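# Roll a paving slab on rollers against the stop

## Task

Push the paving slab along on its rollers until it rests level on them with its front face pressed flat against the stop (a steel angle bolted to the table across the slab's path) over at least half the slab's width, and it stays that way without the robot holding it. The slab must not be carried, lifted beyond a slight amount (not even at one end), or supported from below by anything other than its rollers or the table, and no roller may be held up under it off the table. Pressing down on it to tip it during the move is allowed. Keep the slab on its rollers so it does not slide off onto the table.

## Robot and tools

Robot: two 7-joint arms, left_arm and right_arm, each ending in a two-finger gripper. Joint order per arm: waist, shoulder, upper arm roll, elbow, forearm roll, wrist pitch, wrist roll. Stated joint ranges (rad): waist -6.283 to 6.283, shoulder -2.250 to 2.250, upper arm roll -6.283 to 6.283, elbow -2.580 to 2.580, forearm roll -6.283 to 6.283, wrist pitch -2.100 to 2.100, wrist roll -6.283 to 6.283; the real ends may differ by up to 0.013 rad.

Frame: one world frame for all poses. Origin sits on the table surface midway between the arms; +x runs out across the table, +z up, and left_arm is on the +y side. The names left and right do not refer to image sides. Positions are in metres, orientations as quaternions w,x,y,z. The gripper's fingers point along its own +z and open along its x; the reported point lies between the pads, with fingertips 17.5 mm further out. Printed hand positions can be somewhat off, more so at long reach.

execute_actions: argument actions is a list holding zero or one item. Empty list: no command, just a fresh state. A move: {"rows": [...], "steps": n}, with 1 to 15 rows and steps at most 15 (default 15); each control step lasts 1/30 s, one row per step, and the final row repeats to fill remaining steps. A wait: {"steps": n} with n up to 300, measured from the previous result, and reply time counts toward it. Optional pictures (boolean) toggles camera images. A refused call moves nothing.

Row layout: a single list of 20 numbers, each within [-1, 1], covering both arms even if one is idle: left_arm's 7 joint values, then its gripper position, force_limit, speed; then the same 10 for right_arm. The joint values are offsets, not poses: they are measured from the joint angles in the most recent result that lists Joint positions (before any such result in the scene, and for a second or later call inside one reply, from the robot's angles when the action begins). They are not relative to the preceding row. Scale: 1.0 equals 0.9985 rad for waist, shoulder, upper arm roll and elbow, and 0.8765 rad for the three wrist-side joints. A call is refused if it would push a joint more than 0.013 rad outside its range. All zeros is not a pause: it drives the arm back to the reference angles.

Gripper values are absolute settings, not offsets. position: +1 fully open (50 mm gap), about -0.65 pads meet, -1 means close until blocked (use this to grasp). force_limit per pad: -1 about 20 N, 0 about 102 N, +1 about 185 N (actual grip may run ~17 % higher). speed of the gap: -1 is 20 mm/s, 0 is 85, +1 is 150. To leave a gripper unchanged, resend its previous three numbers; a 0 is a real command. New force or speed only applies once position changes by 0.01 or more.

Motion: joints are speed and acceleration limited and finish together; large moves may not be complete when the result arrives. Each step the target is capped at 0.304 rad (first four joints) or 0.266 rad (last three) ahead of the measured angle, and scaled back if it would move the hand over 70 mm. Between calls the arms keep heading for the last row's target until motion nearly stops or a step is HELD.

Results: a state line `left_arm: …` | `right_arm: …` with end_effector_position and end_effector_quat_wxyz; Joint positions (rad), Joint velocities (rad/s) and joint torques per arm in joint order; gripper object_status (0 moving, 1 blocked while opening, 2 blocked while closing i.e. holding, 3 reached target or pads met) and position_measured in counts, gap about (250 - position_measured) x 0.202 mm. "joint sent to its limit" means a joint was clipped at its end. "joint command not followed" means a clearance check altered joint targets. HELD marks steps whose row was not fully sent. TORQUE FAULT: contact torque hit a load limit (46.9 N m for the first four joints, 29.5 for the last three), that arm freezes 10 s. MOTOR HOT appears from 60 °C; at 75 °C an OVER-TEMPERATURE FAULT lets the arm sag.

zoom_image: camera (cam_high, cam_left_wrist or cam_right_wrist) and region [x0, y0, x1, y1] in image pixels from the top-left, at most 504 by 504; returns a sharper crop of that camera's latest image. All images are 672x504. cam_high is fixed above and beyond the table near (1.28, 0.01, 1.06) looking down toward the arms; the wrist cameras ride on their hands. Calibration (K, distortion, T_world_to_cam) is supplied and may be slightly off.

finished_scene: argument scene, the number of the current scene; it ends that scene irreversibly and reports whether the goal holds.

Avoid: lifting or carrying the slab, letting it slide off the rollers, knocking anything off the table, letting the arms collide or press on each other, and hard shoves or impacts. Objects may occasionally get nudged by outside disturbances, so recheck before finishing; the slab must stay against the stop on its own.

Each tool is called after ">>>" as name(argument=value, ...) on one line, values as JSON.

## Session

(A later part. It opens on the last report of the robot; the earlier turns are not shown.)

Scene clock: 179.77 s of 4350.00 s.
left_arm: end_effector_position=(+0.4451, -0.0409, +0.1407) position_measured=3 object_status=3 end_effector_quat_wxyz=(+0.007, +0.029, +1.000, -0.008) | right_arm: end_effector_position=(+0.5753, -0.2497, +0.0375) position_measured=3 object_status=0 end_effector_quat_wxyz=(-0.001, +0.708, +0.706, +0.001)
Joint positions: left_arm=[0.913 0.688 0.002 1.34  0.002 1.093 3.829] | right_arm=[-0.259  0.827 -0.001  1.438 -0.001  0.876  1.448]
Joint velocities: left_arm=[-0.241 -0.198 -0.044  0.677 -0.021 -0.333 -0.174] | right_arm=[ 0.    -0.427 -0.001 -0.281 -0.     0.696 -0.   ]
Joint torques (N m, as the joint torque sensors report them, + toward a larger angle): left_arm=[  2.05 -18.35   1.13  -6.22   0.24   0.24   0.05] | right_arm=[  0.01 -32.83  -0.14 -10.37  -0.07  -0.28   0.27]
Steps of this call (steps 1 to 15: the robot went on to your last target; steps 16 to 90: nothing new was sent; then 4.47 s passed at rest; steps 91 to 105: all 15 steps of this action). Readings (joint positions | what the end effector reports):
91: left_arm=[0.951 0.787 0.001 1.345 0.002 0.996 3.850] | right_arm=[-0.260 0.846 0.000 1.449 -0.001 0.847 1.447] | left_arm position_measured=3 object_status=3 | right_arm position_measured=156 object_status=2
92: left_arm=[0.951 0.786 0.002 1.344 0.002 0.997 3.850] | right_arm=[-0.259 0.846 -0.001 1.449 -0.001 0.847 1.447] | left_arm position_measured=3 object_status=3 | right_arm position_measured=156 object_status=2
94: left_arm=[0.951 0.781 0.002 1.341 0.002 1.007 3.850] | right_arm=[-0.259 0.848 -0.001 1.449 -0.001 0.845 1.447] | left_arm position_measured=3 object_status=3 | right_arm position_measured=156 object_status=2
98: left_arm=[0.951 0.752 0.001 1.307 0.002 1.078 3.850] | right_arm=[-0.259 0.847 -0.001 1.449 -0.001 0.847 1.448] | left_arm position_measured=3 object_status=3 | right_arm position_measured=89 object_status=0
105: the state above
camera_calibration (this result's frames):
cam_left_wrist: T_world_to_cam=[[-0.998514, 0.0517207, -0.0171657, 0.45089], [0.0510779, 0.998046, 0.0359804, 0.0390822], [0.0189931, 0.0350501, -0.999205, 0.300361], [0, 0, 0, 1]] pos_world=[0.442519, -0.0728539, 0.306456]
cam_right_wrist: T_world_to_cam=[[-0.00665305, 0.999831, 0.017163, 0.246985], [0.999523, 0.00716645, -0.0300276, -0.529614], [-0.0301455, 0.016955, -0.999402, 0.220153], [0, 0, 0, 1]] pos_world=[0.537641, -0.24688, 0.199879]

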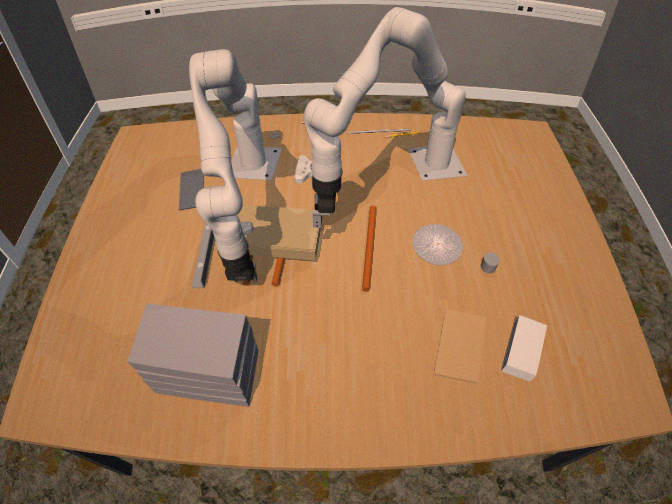

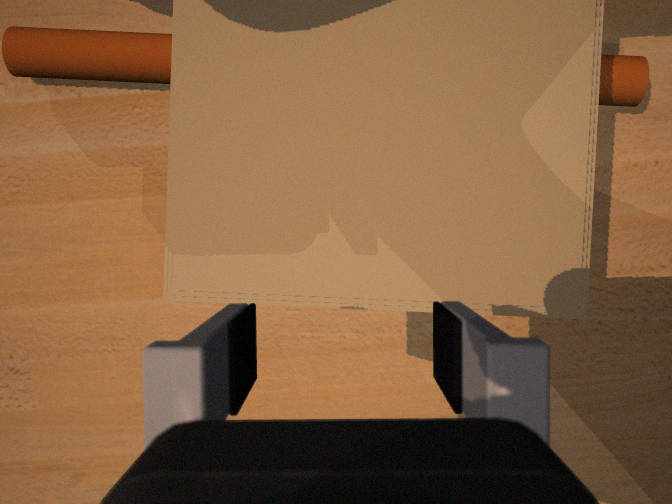

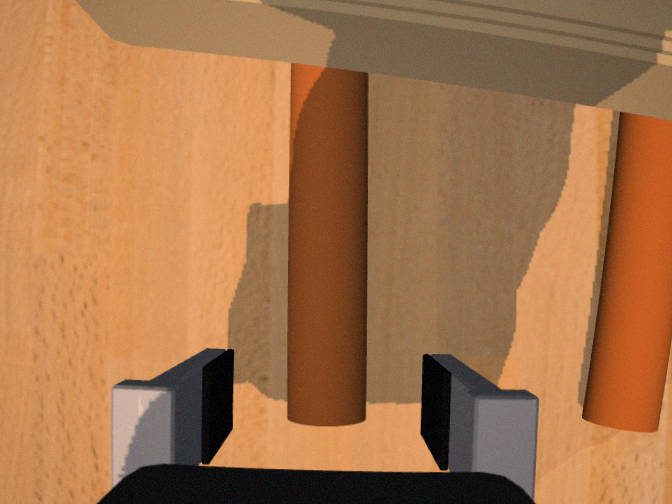

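>>> execute_actions(actions=[])

Scene clock: 184.33 s of 4350.00 s.
left_arm: end_effector_position=(+0.4394, -0.0207, +0.1301) position_measured=3 object_status=3 end_effector_quat_wxyz=(-0.001, +0.026, +1.000, -0.001) | right_arm: end_effector_position=(+0.5746, -0.2498, +0.1403) position_measured=3 object_status=3 end_effector_quat_wxyz=(-0.001, +0.708, +0.706, +0.000)
Joint positions: left_arm=[0.893 0.674 0.001 1.403 0.002 1.065 3.815] | right_arm=[-0.259  0.691 -0.001  1.334 -0.001  1.117  1.448]
Joint velocities: left_arm=[ 0.    -0.    -0.     0.     0.     0.    -0.001] | right_arm=[ 0.    -0.     0.001 -0.     0.     0.    -0.   ]
Joint torques (N m, as the joint torque sensors report them, + toward a larger angle): left_arm=[  0.2  -22.42   0.57  -8.84  -0.06  -0.28   0.05] | right_arm=[  0.06 -23.23   0.33  -8.61  -0.04  -0.1    0.07]
Steps of this call (steps 1 to 30: the robot went on to your last target; steps 31 to 90: nothing new was sent; then 1.57 s passed at rest). Readings (joint positions | what the end effector reports):
1: left_arm=[0.906 0.683 0.001 1.362 0.001 1.083 3.824] | right_arm=[-0.259 0.810 -0.001 1.426 -0.001 0.904 1.448] | left_arm position_measured=3 object_status=3 | right_arm position_measured=3 object_status=0
2: left_arm=[0.900 0.679 0.000 1.379 0.001 1.076 3.820] | right_arm=[-0.259 0.789 -0.001 1.411 -0.001 0.941 1.448] | left_arm position_measured=3 object_status=3 | right_arm position_measured=3 object_status=0
4: left_arm=[0.895 0.677 -0.000 1.399 0.001 1.067 3.816] | right_arm=[-0.259 0.745 -0.001 1.376 -0.001 1.019 1.448] | left_arm position_measured=3 object_status=3 | right_arm position_measured=3 object_status=3
8: left_arm=[0.894 0.676 0.001 1.402 0.002 1.065 3.815] | right_arm=[-0.259 0.696 -0.001 1.334 -0.001 1.113 1.448] | left_arm position_measured=3 object_status=3 | right_arm position_measured=3 object_status=3
90: the state above
All arms were judged still, so your last target was given up. Only a new action makes them travel on or press farther. Fingers that are still opening or closing keep moving.
camera_calibration (this result's frames):
cam_left_wrist: T_world_to_cam=[[-0.998948, 0.0458305, -0.00170078, 0.442064], [0.0456907, 0.997734, 0.0493891, 0.0202037], [0.00396045, 0.0492594, -0.998778, 0.296032], [0, 0, 0, 1]] pos_world=[0.439503, -0.0550002, 0.295424]
cam_right_wrist: T_world_to_cam=[[-0.00688525, 0.99983, 0.0170764, 0.24552], [0.999512, 0.00740147, -0.0303536, -0.52572], [-0.0304749, 0.0168591, -0.999393, 0.323036], [0, 0, 0, 1]] pos_world=[0.536998, -0.247033, 0.302689]

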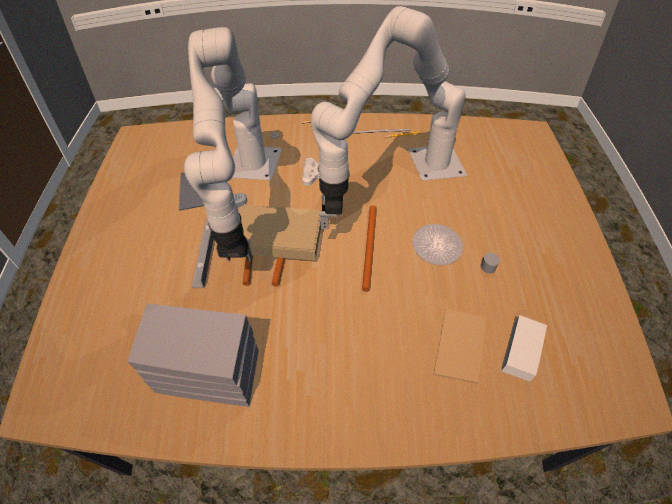

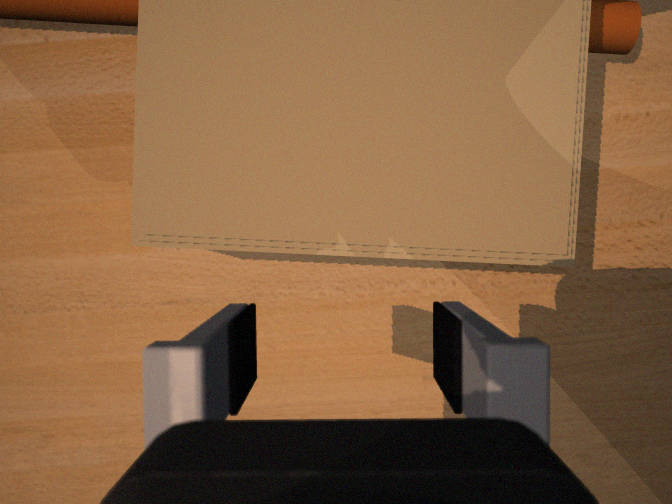

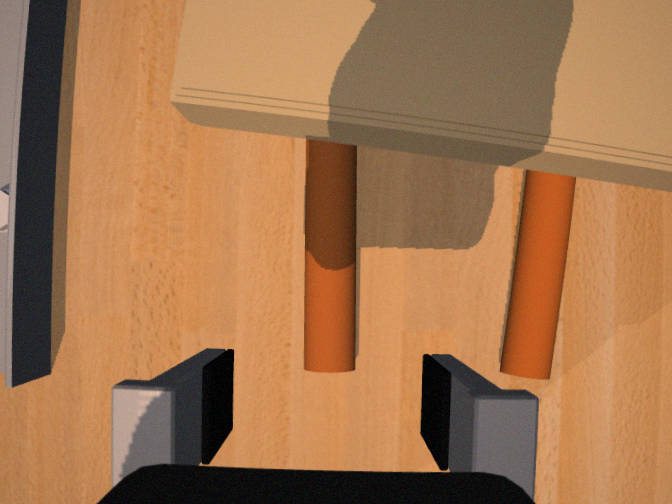

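>>> execute_actions(actions=[{"rows":[[0,0.109,0,0.083,0,-0.219,0,1,0,1,0,0,0,0,0,0,0,1,0,1]],"steps":15}])

Scene clock: 186.83 s of 4350.00 s.
left_arm: end_effector_position=(+0.4397, -0.0209, +0.0504) position_measured=3 object_status=3 end_effector_quat_wxyz=(-0.001, +0.025, +1.000, -0.001) | right_arm: end_effector_position=(+0.5746, -0.2498, +0.1403) position_measured=3 object_status=3 end_effector_quat_wxyz=(-0.001, +0.708, +0.706, +0.000)
Joint positions: left_arm=[0.893 0.783 0.001 1.486 0.002 0.873 3.815] | right_arm=[-0.259  0.691 -0.001  1.334 -0.001  1.117  1.448]
Joint velocities: left_arm=[ 0.     0.007 -0.     0.     0.     0.001  0.001] | right_arm=[-0.001 -0.    -0.    -0.    -0.    -0.     0.   ]
Joint torques (N m, as the joint torque sensors report them, + toward a larger angle): left_arm=[  0.33 -23.27   0.4   -7.78  -0.14  -0.14   0.25] | right_arm=[  0.16 -23.07   0.18  -8.87   0.01  -0.11   0.01]
Steps of this call (steps 1 to 60: nothing new was sent; steps 61 to 75: all 15 steps of this action). Readings (joint positions | what the end effector reports):
61: left_arm=[0.893 0.676 0.001 1.403 0.002 1.063 3.815] | right_arm=[-0.259 0.691 -0.001 1.334 -0.001 1.117 1.448] | left_arm position_measured=3 object_status=3 | right_arm position_measured=3 object_status=3
62: left_arm=[0.893 0.681 0.001 1.407 0.002 1.054 3.815] | right_arm=[-0.259 0.691 -0.001 1.334 -0.001 1.117 1.448] | left_arm position_measured=3 object_status=3 | right_arm position_measured=3 object_status=3
64: left_arm=[0.893 0.709 0.002 1.426 0.002 1.007 3.815] | right_arm=[-0.259 0.691 -0.001 1.334 -0.001 1.117 1.448] | left_arm position_measured=3 object_status=3 | right_arm position_measured=3 object_status=3
68: left_arm=[0.893 0.775 0.001 1.480 0.002 0.886 3.815] | right_arm=[-0.259 0.691 -0.001 1.334 -0.001 1.117 1.448] | left_arm position_measured=3 object_status=3 | right_arm position_measured=3 object_status=3
75: the state above
camera_calibration (this result's frames):
cam_left_wrist: T_world_to_cam=[[-0.998964, 0.045431, -0.00244263, 0.442213], [0.0452575, 0.997778, 0.0488939, 0.0245218], [0.0046585, 0.0487327, -0.998801, 0.216109], [0, 0, 0, 1]] pos_world=[0.439638, -0.0550891, 0.215731]
cam_right_wrist: T_world_to_cam=[[-0.00688534, 0.99983, 0.0170767, 0.245519], [0.999512, 0.00740151, -0.0303499, -0.525722], [-0.0304711, 0.0168593, -0.999393, 0.323034], [0, 0, 0, 1]] pos_world=[0.536999, -0.247033, 0.302689]

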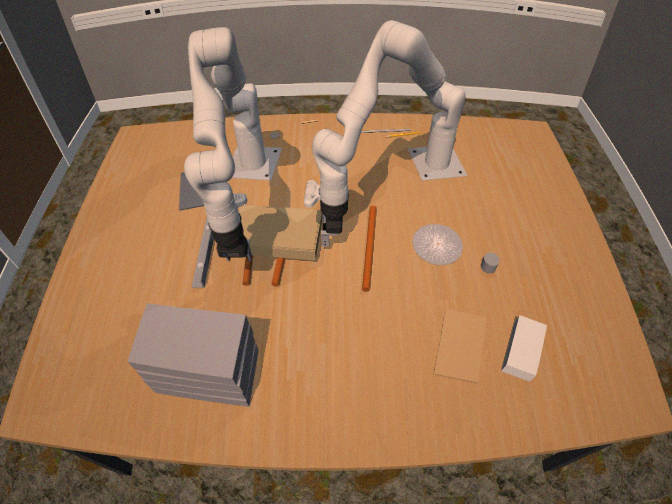

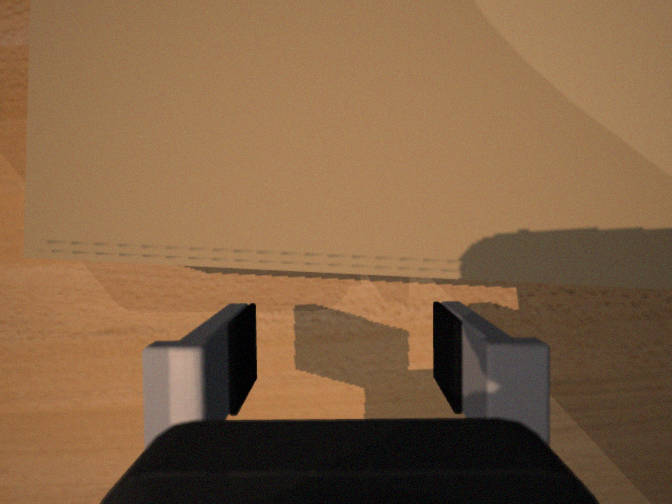

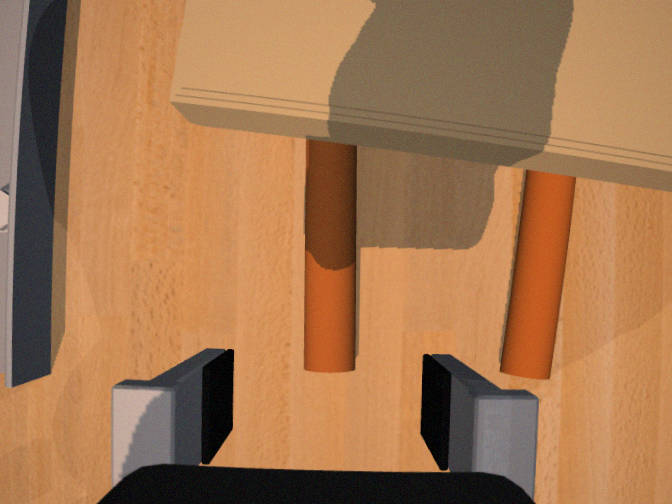

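>>> execute_actions(actions=[{"rows":[[0.003,0.003,0,-0.007,0,0.004,0.004,1,0,1,0,0,0,0,0,0,0,1,0,1],[0.006,0.006,0,-0.014,0,0.009,0.009,1,0,1,0,0,0,0,0,0,0,1,0,1],[0.009,0.009,0,-0.02,0,0.013,0.013,1,0,1,0,0,0,0,0,0,0,1,0,1],[0.012,0.012,0,-0.027,0,0.017,0.018,1,0,1,0,0,0,0,0,0,0,1,0,1],[0.015,0.015,0,-0.034,0,0.021,0.022,1,0,1,0,0,0,0,0,0,0,1,0,1],[0.017,0.018,0,-0.041,0,0.026,0.026,1,0,1,0,0,0,0,0,0,0,1,0,1],[0.02,0.021,0,-0.048,0,0.03,0.031,1,0,1,0,0,0,0,0,0,0,1,0,1],[0.023,0.024,0,-0.054,0,0.034,0.035,1,0,1,0,0,0,0,0,0,0,1,0,1],[0.026,0.027,0,-0.061,0,0.039,0.04,1,0,1,0,0,0,0,0,0,0,1,0,1],[0.029,0.03,0,-0.067,0,0.043,0.044,1,0,1,0,0,0,0,0,0,0,1,0,1],[0.033,0.034,0,-0.076,0,0.048,0.05,1,0,1,0,0,0,0,0,0,0,1,0,1],[0.037,0.039,0,-0.086,0,0.054,0.056,1,0,1,0,0,0,0,0,0,0,1,0,1],[0.041,0.043,0,-0.095,0,0.06,0.062,1,0,1,0,0,0,0,0,0,0,1,0,1],[0.045,0.047,0,-0.104,0,0.066,0.068,1,0,1,0,0,0,0,0,0,0,1,0,1],[0.048,0.051,0,-0.113,0,0.072,0.074,1,0,1,0,0,0,0,0,0,0,1,0,1]],"steps":15}])

Scene clock: 191.97 s of 4350.00 s.
left_arm: end_effector_position=(+0.4404, -0.0507, +0.0496) position_measured=3 object_status=3 end_effector_quat_wxyz=(-0.001, +0.019, +1.000, +0.000) | right_arm: end_effector_position=(+0.5746, -0.2498, +0.1403) position_measured=3 object_status=3 end_effector_quat_wxyz=(-0.001, +0.708, +0.706, +0.000)
Joint positions: left_arm=[0.933 0.826 0.001 1.392 0.001 0.926 3.869] | right_arm=[-0.259  0.691 -0.001  1.334 -0.001  1.117  1.448]
Joint velocities: left_arm=[ 0.108  0.118  0.005 -0.266  0.004  0.149  0.153] | right_arm=[-0.001 -0.     0.001 -0.     0.    -0.001 -0.   ]
Joint torques (N m, as the joint torque sensors report them, + toward a larger angle): left_arm=[  0.44 -24.3    0.27  -8.09  -0.26  -0.57  -0.17] | right_arm=[  0.09 -23.26   0.35  -8.8   -0.27  -0.02   0.08]
Steps of this call (steps 1 to 15: the robot went on to your last target; steps 16 to 90: nothing new was sent; then 1.63 s passed at rest; steps 91 to 105: all 15 steps of this action). Readings (joint positions | what the end effector reports):
91: left_arm=[0.894 0.784 0.001 1.485 0.002 0.873 3.816] | right_arm=[-0.259 0.691 -0.001 1.334 -0.001 1.117 1.448] | left_arm position_measured=3 object_status=3 | right_arm position_measured=3 object_status=3
92: left_arm=[0.895 0.785 0.001 1.481 0.002 0.875 3.817] | right_arm=[-0.259 0.691 -0.001 1.334 -0.001 1.117 1.448] | left_arm position_measured=3 object_status=3 | right_arm position_measured=3 object_status=3
94: left_arm=[0.900 0.790 0.001 1.470 0.002 0.881 3.824] | right_arm=[-0.259 0.691 -0.001 1.334 -0.001 1.117 1.448] | left_arm position_measured=3 object_status=3 | right_arm position_measured=3 object_status=3
98: left_arm=[0.910 0.801 0.000 1.445 0.001 0.897 3.838] | right_arm=[-0.259 0.691 -0.001 1.334 -0.001 1.117 1.448] | left_arm position_measured=3 object_status=3 | right_arm position_measured=3 object_status=3
105: the state above
camera_calibration (this result's frames):
cam_left_wrist: T_world_to_cam=[[-0.999491, 0.031898, -0.000721845, 0.443706], [0.031819, 0.998178, 0.0512725, 0.0601101], [0.00235602, 0.0512234, -0.998684, 0.217895], [0, 0, 0, 1]] pos_world=[0.441054, -0.0853152, 0.214846]
cam_right_wrist: T_world_to_cam=[[-0.00688526, 0.99983, 0.0170769, 0.245519], [0.999512, 0.00740137, -0.0303461, -0.525725], [-0.0304674, 0.0168596, -0.999394, 0.323032], [0, 0, 0, 1]] pos_world=[0.537, -0.247033, 0.302689]

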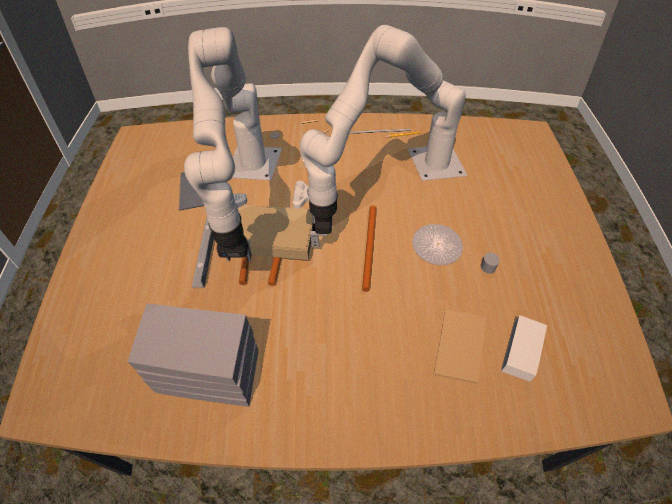

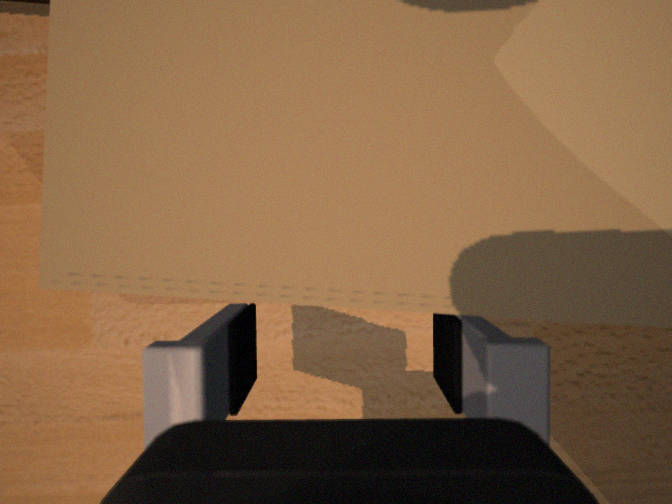

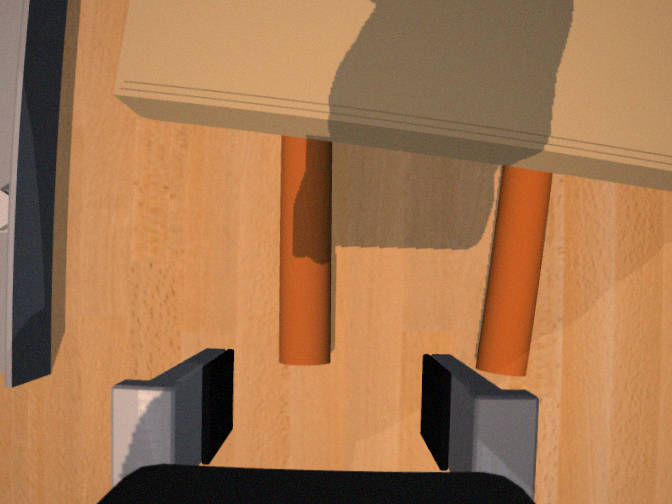

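>>> execute_actions(actions=[{"rows":[[0.01,0.011,0,-0.025,0,0.015,0.017,1,0,1,0,0,0,0,0,0,0,1,0,1],[0.013,0.013,0,-0.031,0,0.018,0.02,1,0,1,0,0,0,0,0,0,0,1,0,1],[0.015,0.016,0,-0.037,0,0.022,0.024,1,0,1,0,0,0,0,0,0,0,1,0,1],[0.017,0.019,0,-0.043,0,0.026,0.027,1,0,1,0,0,0,0,0,0,0,1,0,1],[0.02,0.021,0,-0.049,0,0.029,0.031,1,0,1,0,0,0,0,0,0,0,1,0,1],[0.022,0.024,0,-0.055,0,0.033,0.035,1,0,1,0,0,0,0,0,0,0,1,0,1],[0.024,0.027,0,-0.061,0,0.037,0.038,1,0,1,0,0,0,0,0,0,0,1,0,1],[0.027,0.029,0,-0.067,0,0.04,0.042,1,0,1,0,0,0,0,0,0,0,1,0,1],[0.029,0.032,0,-0.073,0,0.044,0.045,1,0,1,0,0,0,0,0,0,0,1,0,1],[0.031,0.035,0,-0.079,0,0.048,0.049,1,0,1,0,0,0,0,0,0,0,1,0,1],[0.034,0.037,0,-0.085,0,0.051,0.053,1,0,1,0,0,0,0,0,0,0,1,0,1],[0.036,0.04,0,-0.091,0,0.055,0.056,1,0,1,0,0,0,0,0,0,0,1,0,1],[0.038,0.043,0,-0.097,0,0.059,0.06,1,0,1,0,0,0,0,0,0,0,1,0,1],[0.041,0.045,0,-0.103,0,0.062,0.064,1,0,1,0,0,0,0,0,0,0,1,0,1],[0.043,0.048,0,-0.108,0,0.066,0.067,1,0,1,0,0,0,0,0,0,0,1,0,1]],"steps":15}])

Scene clock: 196.10 s of 4350.00 s.
left_arm: end_effector_position=(+0.4407, -0.0807, +0.0496) position_measured=3 object_status=3 end_effector_quat_wxyz=(-0.001, +0.011, +1.000, +0.000) | right_arm: end_effector_position=(+0.5746, -0.2498, +0.1403) position_measured=3 object_status=3 end_effector_quat_wxyz=(-0.001, +0.708, +0.706, +0.000)
Joint positions: left_arm=[0.971 0.869 0.    1.296 0.001 0.978 3.922] | right_arm=[-0.259  0.691 -0.001  1.334 -0.001  1.117  1.448]
Joint velocities: left_arm=[ 0.075  0.08   0.005 -0.178  0.002  0.088  0.098] | right_arm=[-0.001 -0.     0.     0.     0.     0.     0.   ]
Joint torques (N m, as the joint torque sensors report them, + toward a larger angle): left_arm=[  0.35 -25.4    0.57  -8.85   0.37  -0.46   0.1 ] | right_arm=[  0.04 -23.24   0.19  -8.91  -0.08  -0.26   0.08]
Steps of this call (steps 1 to 30: the robot went on to your last target; steps 31 to 90: nothing new was sent; then 0.63 s passed at rest; steps 91 to 105: all 15 steps of this action). Readings (joint positions | what the end effector reports):
91: left_arm=[0.941 0.834 0.001 1.372 0.002 0.936 3.880] | right_arm=[-0.259 0.691 -0.001 1.334 -0.001 1.117 1.448] | left_arm position_measured=3 object_status=3 | right_arm position_measured=3 object_status=3
92: left_arm=[0.943 0.836 0.001 1.369 0.001 0.938 3.882] | right_arm=[-0.259 0.691 -0.001 1.334 -0.001 1.117 1.448] | left_arm position_measured=3 object_status=3 | right_arm position_measured=3 object_status=3
94: left_arm=[0.947 0.841 0.001 1.360 0.001 0.943 3.887] | right_arm=[-0.259 0.691 -0.001 1.334 -0.001 1.117 1.448] | left_arm position_measured=3 object_status=3 | right_arm position_measured=3 object_status=3
98: left_arm=[0.956 0.850 0.001 1.337 0.001 0.955 3.900] | right_arm=[-0.259 0.691 -0.001 1.334 -0.001 1.117 1.448] | left_arm position_measured=3 object_status=3 | right_arm position_measured=3 object_status=3
105: the state above
camera_calibration (this result's frames):
cam_left_wrist: T_world_to_cam=[[-0.999855, 0.0169169, -0.00185072, 0.443977], [0.0167991, 0.99853, 0.0515332, 0.0966119], [0.00271978, 0.0514946, -0.99867, 0.21925], [0, 0, 0, 1]] pos_world=[0.441694, -0.115271, 0.214801]
cam_right_wrist: T_world_to_cam=[[-0.00688547, 0.99983, 0.017077, 0.245519], [0.999512, 0.00740152, -0.0303425, -0.525727], [-0.0304637, 0.0168598, -0.999394, 0.32303], [0, 0, 0, 1]] pos_world=[0.537002, -0.247033, 0.302689]

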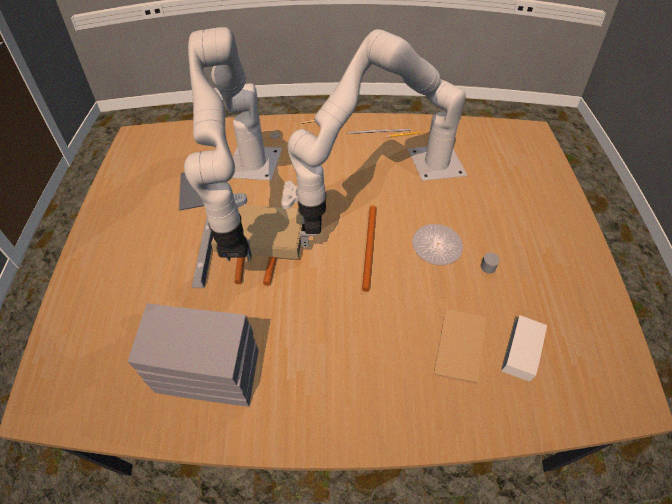

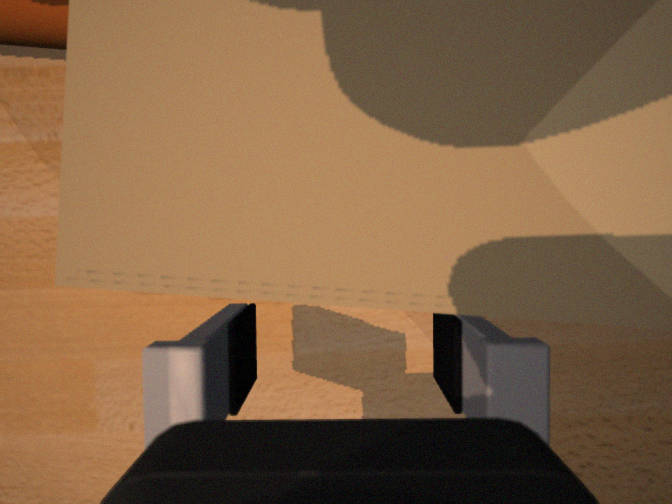

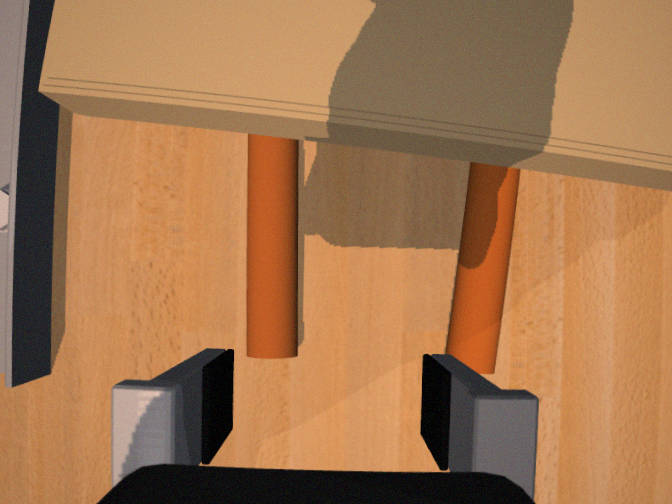

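>>> execute_actions(actions=[{"rows":[[0.006,0.007,0,-0.016,0,0.009,0.009,1,0,1,0,0,0,0,0,0,0,1,0,1],[0.008,0.009,0,-0.021,0,0.012,0.011,1,0,1,0,0,0,0,0,0,0,1,0,1],[0.01,0.011,0,-0.026,0,0.015,0.014,1,0,1,0,0,0,0,0,0,0,1,0,1],[0.012,0.013,0,-0.031,0,0.018,0.016,1,0,1,0,0,0,0,0,0,0,1,0,1],[0.013,0.015,0,-0.036,0,0.021,0.018,1,0,1,0,0,0,0,0,0,0,1,0,1],[0.015,0.017,0,-0.041,0,0.024,0.021,1,0,1,0,0,0,0,0,0,0,1,0,1],[0.017,0.019,0,-0.046,0,0.027,0.023,1,0,1,0,0,0,0,0,0,0,1,0,1],[0.018,0.021,0,-0.051,0,0.03,0.025,1,0,1,0,0,0,0,0,0,0,1,0,1],[0.02,0.024,0,-0.056,0,0.034,0.028,1,0,1,0,0,0,0,0,0,0,1,0,1],[0.021,0.026,0,-0.061,0,0.037,0.03,1,0,1,0,0,0,0,0,0,0,1,0,1],[0.023,0.029,0,-0.066,0,0.041,0.034,1,0,1,0,0,0,0,0,0,0,1,0,1]],"steps":15}])

Scene clock: 200.57 s of 4350.00 s.
left_arm: end_effector_position=(+0.4408, -0.0987, +0.0498) position_measured=3 object_status=3 end_effector_quat_wxyz=(-0.001, +0.007, +1.000, +0.001) | right_arm: end_effector_position=(+0.5746, -0.2498, +0.1403) position_measured=3 object_status=3 end_effector_quat_wxyz=(-0.001, +0.708, +0.706, +0.000)
Joint positions: left_arm=[ 0.993  0.897 -0.     1.231  0.     1.015  3.951] | right_arm=[-0.259  0.691 -0.001  1.334 -0.001  1.117  1.448]
Joint velocities: left_arm=[ 0.002  0.004 -0.003 -0.007 -0.     0.011  0.003] | right_arm=[ 0.    -0.    -0.001  0.     0.    -0.     0.   ]
Joint torques (N m, as the joint torque sensors report them, + toward a larger angle): left_arm=[  0.97 -25.55   1.29  -9.37   0.47  -0.66   0.07] | right_arm=[ -0.39 -23.27   0.    -8.85  -0.17   0.11   0.09]
Steps of this call (steps 1 to 30: the robot went on to your last target; steps 31 to 90: nothing new was sent; then 0.97 s passed at rest; steps 91 to 105: all 15 steps of this action). Readings (joint positions | what the end effector reports):
91: left_arm=[0.976 0.874 0.001 1.284 0.001 0.984 3.928] | right_arm=[-0.259 0.691 -0.001 1.334 -0.001 1.117 1.448] | left_arm position_measured=3 object_status=3 | right_arm position_measured=3 object_status=3
92: left_arm=[0.977 0.876 0.000 1.281 0.001 0.985 3.929] | right_arm=[-0.259 0.691 -0.001 1.334 -0.001 1.117 1.448] | left_arm position_measured=3 object_status=3 | right_arm position_measured=3 object_status=3
94: left_arm=[0.980 0.879 -0.000 1.273 0.001 0.990 3.932] | right_arm=[-0.259 0.691 -0.001 1.334 -0.001 1.117 1.448] | left_arm position_measured=3 object_status=3 | right_arm position_measured=3 object_status=3
98: left_arm=[0.987 0.887 -0.001 1.254 0.000 1.001 3.940] | right_arm=[-0.259 0.691 -0.001 1.334 -0.001 1.117 1.448] | left_arm position_measured=3 object_status=3 | right_arm position_measured=3 object_status=3
105: the state above
camera_calibration (this result's frames):
cam_left_wrist: T_world_to_cam=[[-0.999955, 0.00928335, -0.00216194, 0.443686], [0.00915674, 0.998572, 0.0526239, 0.117895], [0.00264738, 0.0526017, -0.998612, 0.220583], [0, 0, 0, 1]] pos_world=[0.442003, -0.133449, 0.215032]
cam_right_wrist: T_world_to_cam=[[-0.00688521, 0.99983, 0.0170773, 0.245519], [0.999512, 0.00740122, -0.030339, -0.525729], [-0.0304602, 0.0168601, -0.999394, 0.323028], [0, 0, 0, 1]] pos_world=[0.537003, -0.247033, 0.302689]

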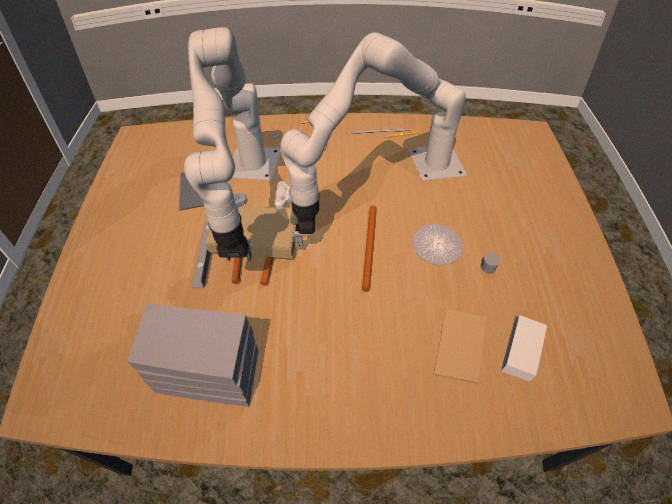

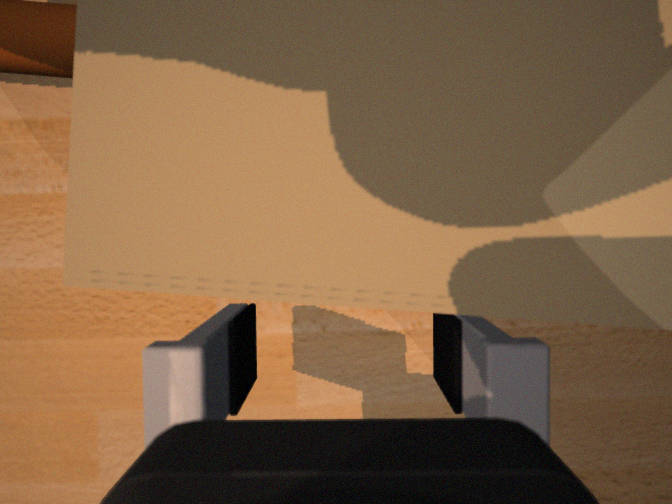

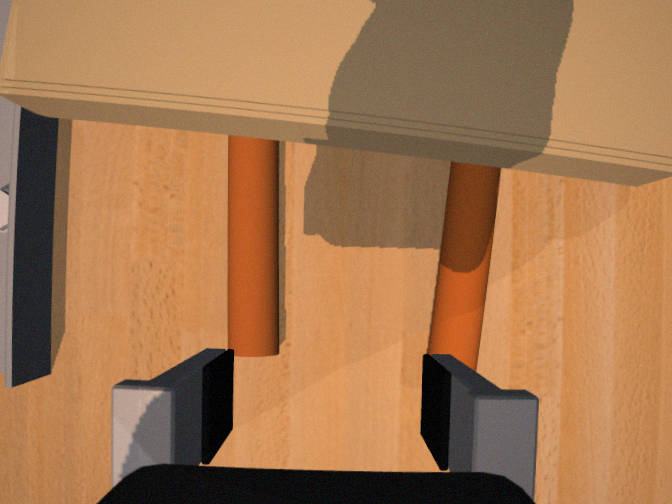

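>>> execute_actions(actions=[{"rows":[[0.002,0.003,0,-0.006,0,0.002,0.003,1,0,1,0,0,0,0,0,0,0,1,0,1],[0.004,0.005,0,-0.011,0,0.005,0.005,1,0,1,0,0,0,0,0,0,0,1,0,1],[0.005,0.007,0,-0.015,0,0.008,0.007,1,0,1,0,0,0,0,0,0,0,1,0,1],[0.006,0.009,0,-0.019,0,0.01,0.009,1,0,1,0,0,0,0,0,0,0,1,0,1],[0.008,0.01,0,-0.023,0,0.013,0.011,1,0,1,0,0,0,0,0,0,0,1,0,1],[0.009,0.012,0,-0.027,0,0.015,0.013,1,0,1,0,0,0,0,0,0,0,1,0,1],[0.01,0.014,0,-0.031,0,0.018,0.015,1,0,1,0,0,0,0,0,0,0,1,0,1],[0.012,0.016,0,-0.035,0,0.02,0.017,1,0,1,0,0,0,0,0,0,0,1,0,1],[0.013,0.017,0,-0.038,0,0.022,0.019,1,0,1,0,0,0,0,0,0,0,1,0,1]],"steps":15}])

Scene clock: 204.47 s of 4350.00 s.
left_arm: end_effector_position=(+0.4424, -0.0991, +0.0477) position_measured=3 object_status=3 end_effector_quat_wxyz=(-0.002, +0.003, +1.000, +0.010) | right_arm: end_effector_position=(+0.5746, -0.2498, +0.1403) position_measured=3 object_status=3 end_effector_quat_wxyz=(-0.001, +0.708, +0.706, +0.000)
Joint positions: left_arm=[ 1.     0.914 -0.006  1.201 -0.005  1.044  3.967] | right_arm=[-0.259  0.691 -0.001  1.334 -0.001  1.117  1.448]
Joint velocities: left_arm=[ 0.     0.001 -0.001 -0.001 -0.     0.001  0.   ] | right_arm=[-0. -0. -0.  0. -0. -0. -0.]
Joint torques (N m, as the joint torque sensors report them, + toward a larger angle): left_arm=[  4.69 -25.41   5.09 -14.24   2.58  -5.46   0.81] | right_arm=[ -0.19 -23.3    0.16  -8.87  -0.28  -0.19   0.3 ]
Steps of this call (steps 1 to 15: the robot went on to your last target; steps 16 to 90: nothing new was sent; then 0.40 s passed at rest; steps 91 to 105: all 15 steps of this action). Readings (joint positions | what the end effector reports):
91: left_arm=[0.994 0.898 -0.001 1.230 0.000 1.016 3.952] | right_arm=[-0.259 0.691 -0.001 1.334 -0.001 1.117 1.448] | left_arm position_measured=3 object_status=3 | right_arm position_measured=3 object_status=3
92: left_arm=[0.994 0.900 -0.001 1.227 -0.001 1.018 3.953] | right_arm=[-0.259 0.691 -0.001 1.334 -0.001 1.117 1.448] | left_arm position_measured=3 object_status=3 | right_arm position_measured=3 object_status=3
94: left_arm=[0.996 0.903 -0.003 1.221 -0.002 1.024 3.956] | right_arm=[-0.259 0.691 -0.001 1.334 -0.001 1.117 1.448] | left_arm position_measured=3 object_status=3 | right_arm position_measured=3 object_status=3
98: left_arm=[0.999 0.910 -0.005 1.208 -0.004 1.037 3.962] | right_arm=[-0.259 0.691 -0.001 1.334 -0.001 1.117 1.448] | left_arm position_measured=3 object_status=3 | right_arm position_measured=3 object_status=3
105: the state above
camera_calibration (this result's frames):
cam_left_wrist: T_world_to_cam=[[-0.999999, 0.00037547, 0.00129043, 0.44425], [0.000465583, 0.997508, 0.0705566, 0.121318], [-0.00126072, 0.0705572, -0.997507, 0.221905], [0, 0, 0, 1]] pos_world=[0.444473, -0.13684, 0.212218]
cam_right_wrist: T_world_to_cam=[[-0.00688562, 0.99983, 0.0170776, 0.245519], [0.999512, 0.00740157, -0.0303352, -0.525732], [-0.0304564, 0.0168604, -0.999394, 0.323026], [0, 0, 0, 1]] pos_world=[0.537004, -0.247032, 0.302689]

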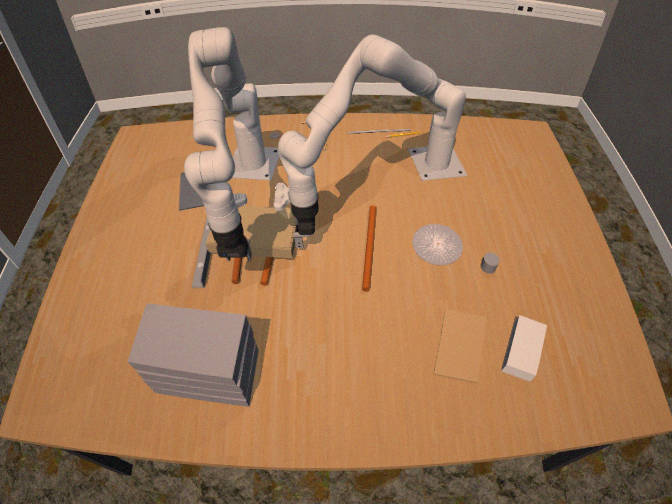

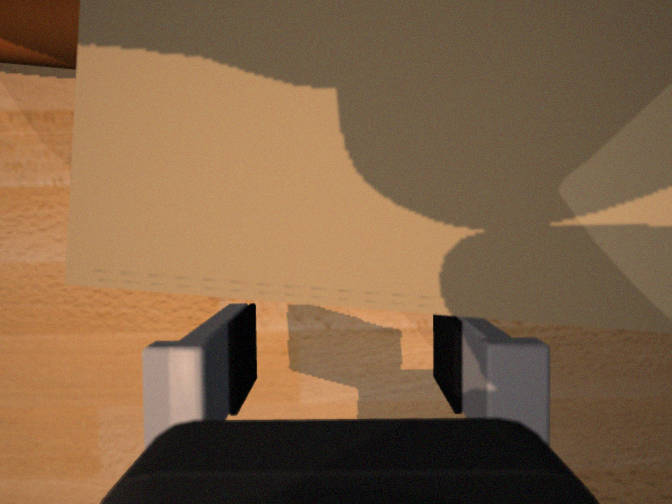

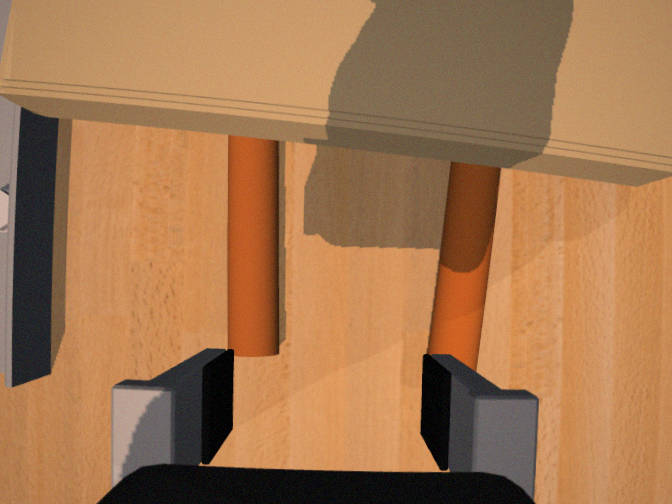

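>>> zoom_image(camera="cam_high", region=[170,170,330,300])

>>> execute_actions(actions=[{"rows":[[-0.008,-0.017,0.006,0.03,0.005,-0.033,-0.016,1,0,1,0.06,-0.25,0,-0.1,0,0.38,0.07,1,0,1]],"steps":15}])

Region (170, 170, 330, 300) of cam_high's 672x504 image, scaled by 3.150, with more detail than that image has; it fills the top 410 rows of this view, and the rest is white.

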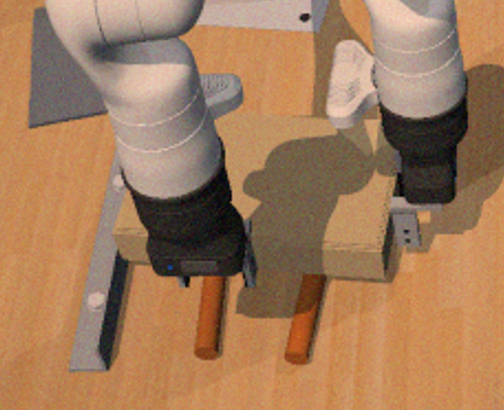

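Scene clock: 208.17 s of 4350.00 s.
left_arm: end_effector_position=(+0.4415, -0.0981, +0.0502) position_measured=3 object_status=3 end_effector_quat_wxyz=(-0.000, +0.007, +1.000, +0.001) | right_arm: end_effector_position=(+0.5246, -0.2859, +0.2988) position_measured=3 object_status=3 end_effector_quat_wxyz=(+0.004, +0.707, +0.707, +0.006)
Joint positions: left_arm=[ 0.992  0.897 -0.     1.231 -0.001  1.015  3.953] | right_arm=[-0.201  0.447 -0.     1.233 -0.001  1.448  1.508]
Joint velocities: left_arm=[-0.    -0.001  0.001  0.    -0.001 -0.    -0.001] | right_arm=[ 0.015 -0.07   0.003 -0.04   0.001  0.138  0.023]
Joint torques (N m, as the joint torque sensors report them, + toward a larger angle): left_arm=[ -0.16 -25.58   0.66  -8.4   -0.19  -0.23   0.01] | right_arm=[ -1.59 -12.01  -0.48  -7.8   -0.26  -0.62   0.07]
Steps of this call (steps 1 to 15: the robot went on to your last target; steps 16 to 90: nothing new was sent; then 0.20 s passed at rest; steps 91 to 105: all 15 steps of this action). Readings (joint positions | what the end effector reports):
91: left_arm=[1.000 0.913 -0.006 1.202 -0.005 1.044 3.966] | right_arm=[-0.259 0.690 -0.001 1.334 -0.001 1.118 1.448] | left_arm position_measured=3 object_status=3 | right_arm position_measured=3 object_status=3
92: left_arm=[0.998 0.911 -0.005 1.207 -0.004 1.038 3.965] | right_arm=[-0.257 0.684 -0.002 1.332 -0.001 1.123 1.449] | left_arm position_measured=3 object_status=3 | right_arm position_measured=3 object_status=3
94: left_arm=[0.992 0.901 -0.002 1.224 -0.001 1.022 3.957] | right_arm=[-0.250 0.655 -0.002 1.323 -0.002 1.152 1.455] | left_arm position_measured=3 object_status=3 | right_arm position_measured=3 object_status=3
98: left_arm=[0.992 0.898 -0.000 1.231 -0.001 1.015 3.953] | right_arm=[-0.228 0.562 -0.001 1.284 -0.001 1.269 1.478] | left_arm position_measured=3 object_status=3 | right_arm position_measured=3 object_status=3
105: the state above
camera_calibration (this result's frames):
cam_left_wrist: T_world_to_cam=[[-0.999964, 0.00787298, -0.00310289, 0.444374], [0.00769699, 0.998557, 0.0531449, 0.117953], [0.00351682, 0.0531191, -0.998582, 0.220563], [0, 0, 0, 1]] pos_world=[0.442675, -0.132997, 0.21536]
cam_right_wrist: T_world_to_cam=[[-0.00931772, 0.999814, 0.0168824, 0.279838], [0.999826, 0.00958814, -0.0160083, -0.474513], [-0.0161672, 0.0167303, -0.999729, 0.473047], [0, 0, 0, 1]] pos_world=[0.484686, -0.28315, 0.460598]

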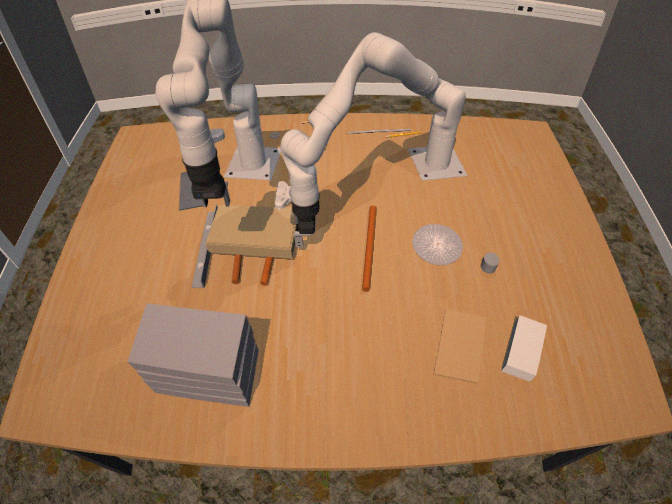

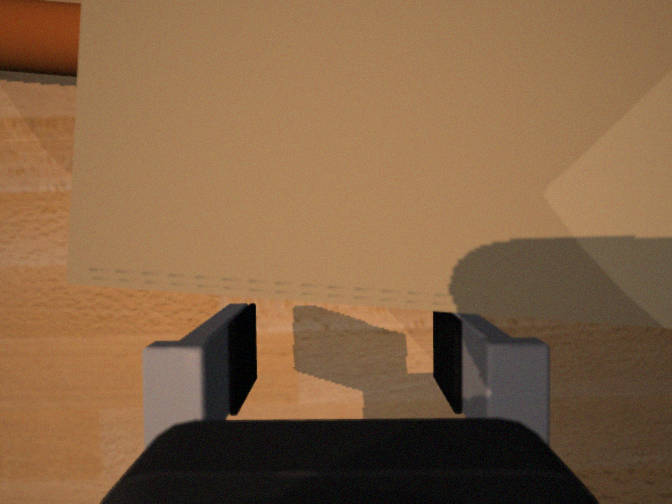

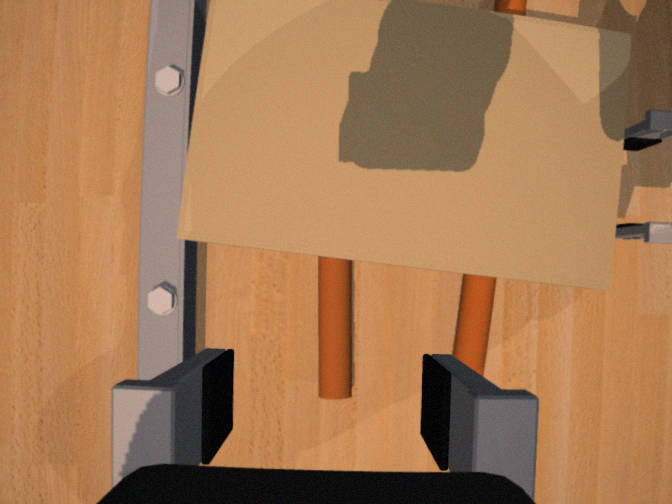

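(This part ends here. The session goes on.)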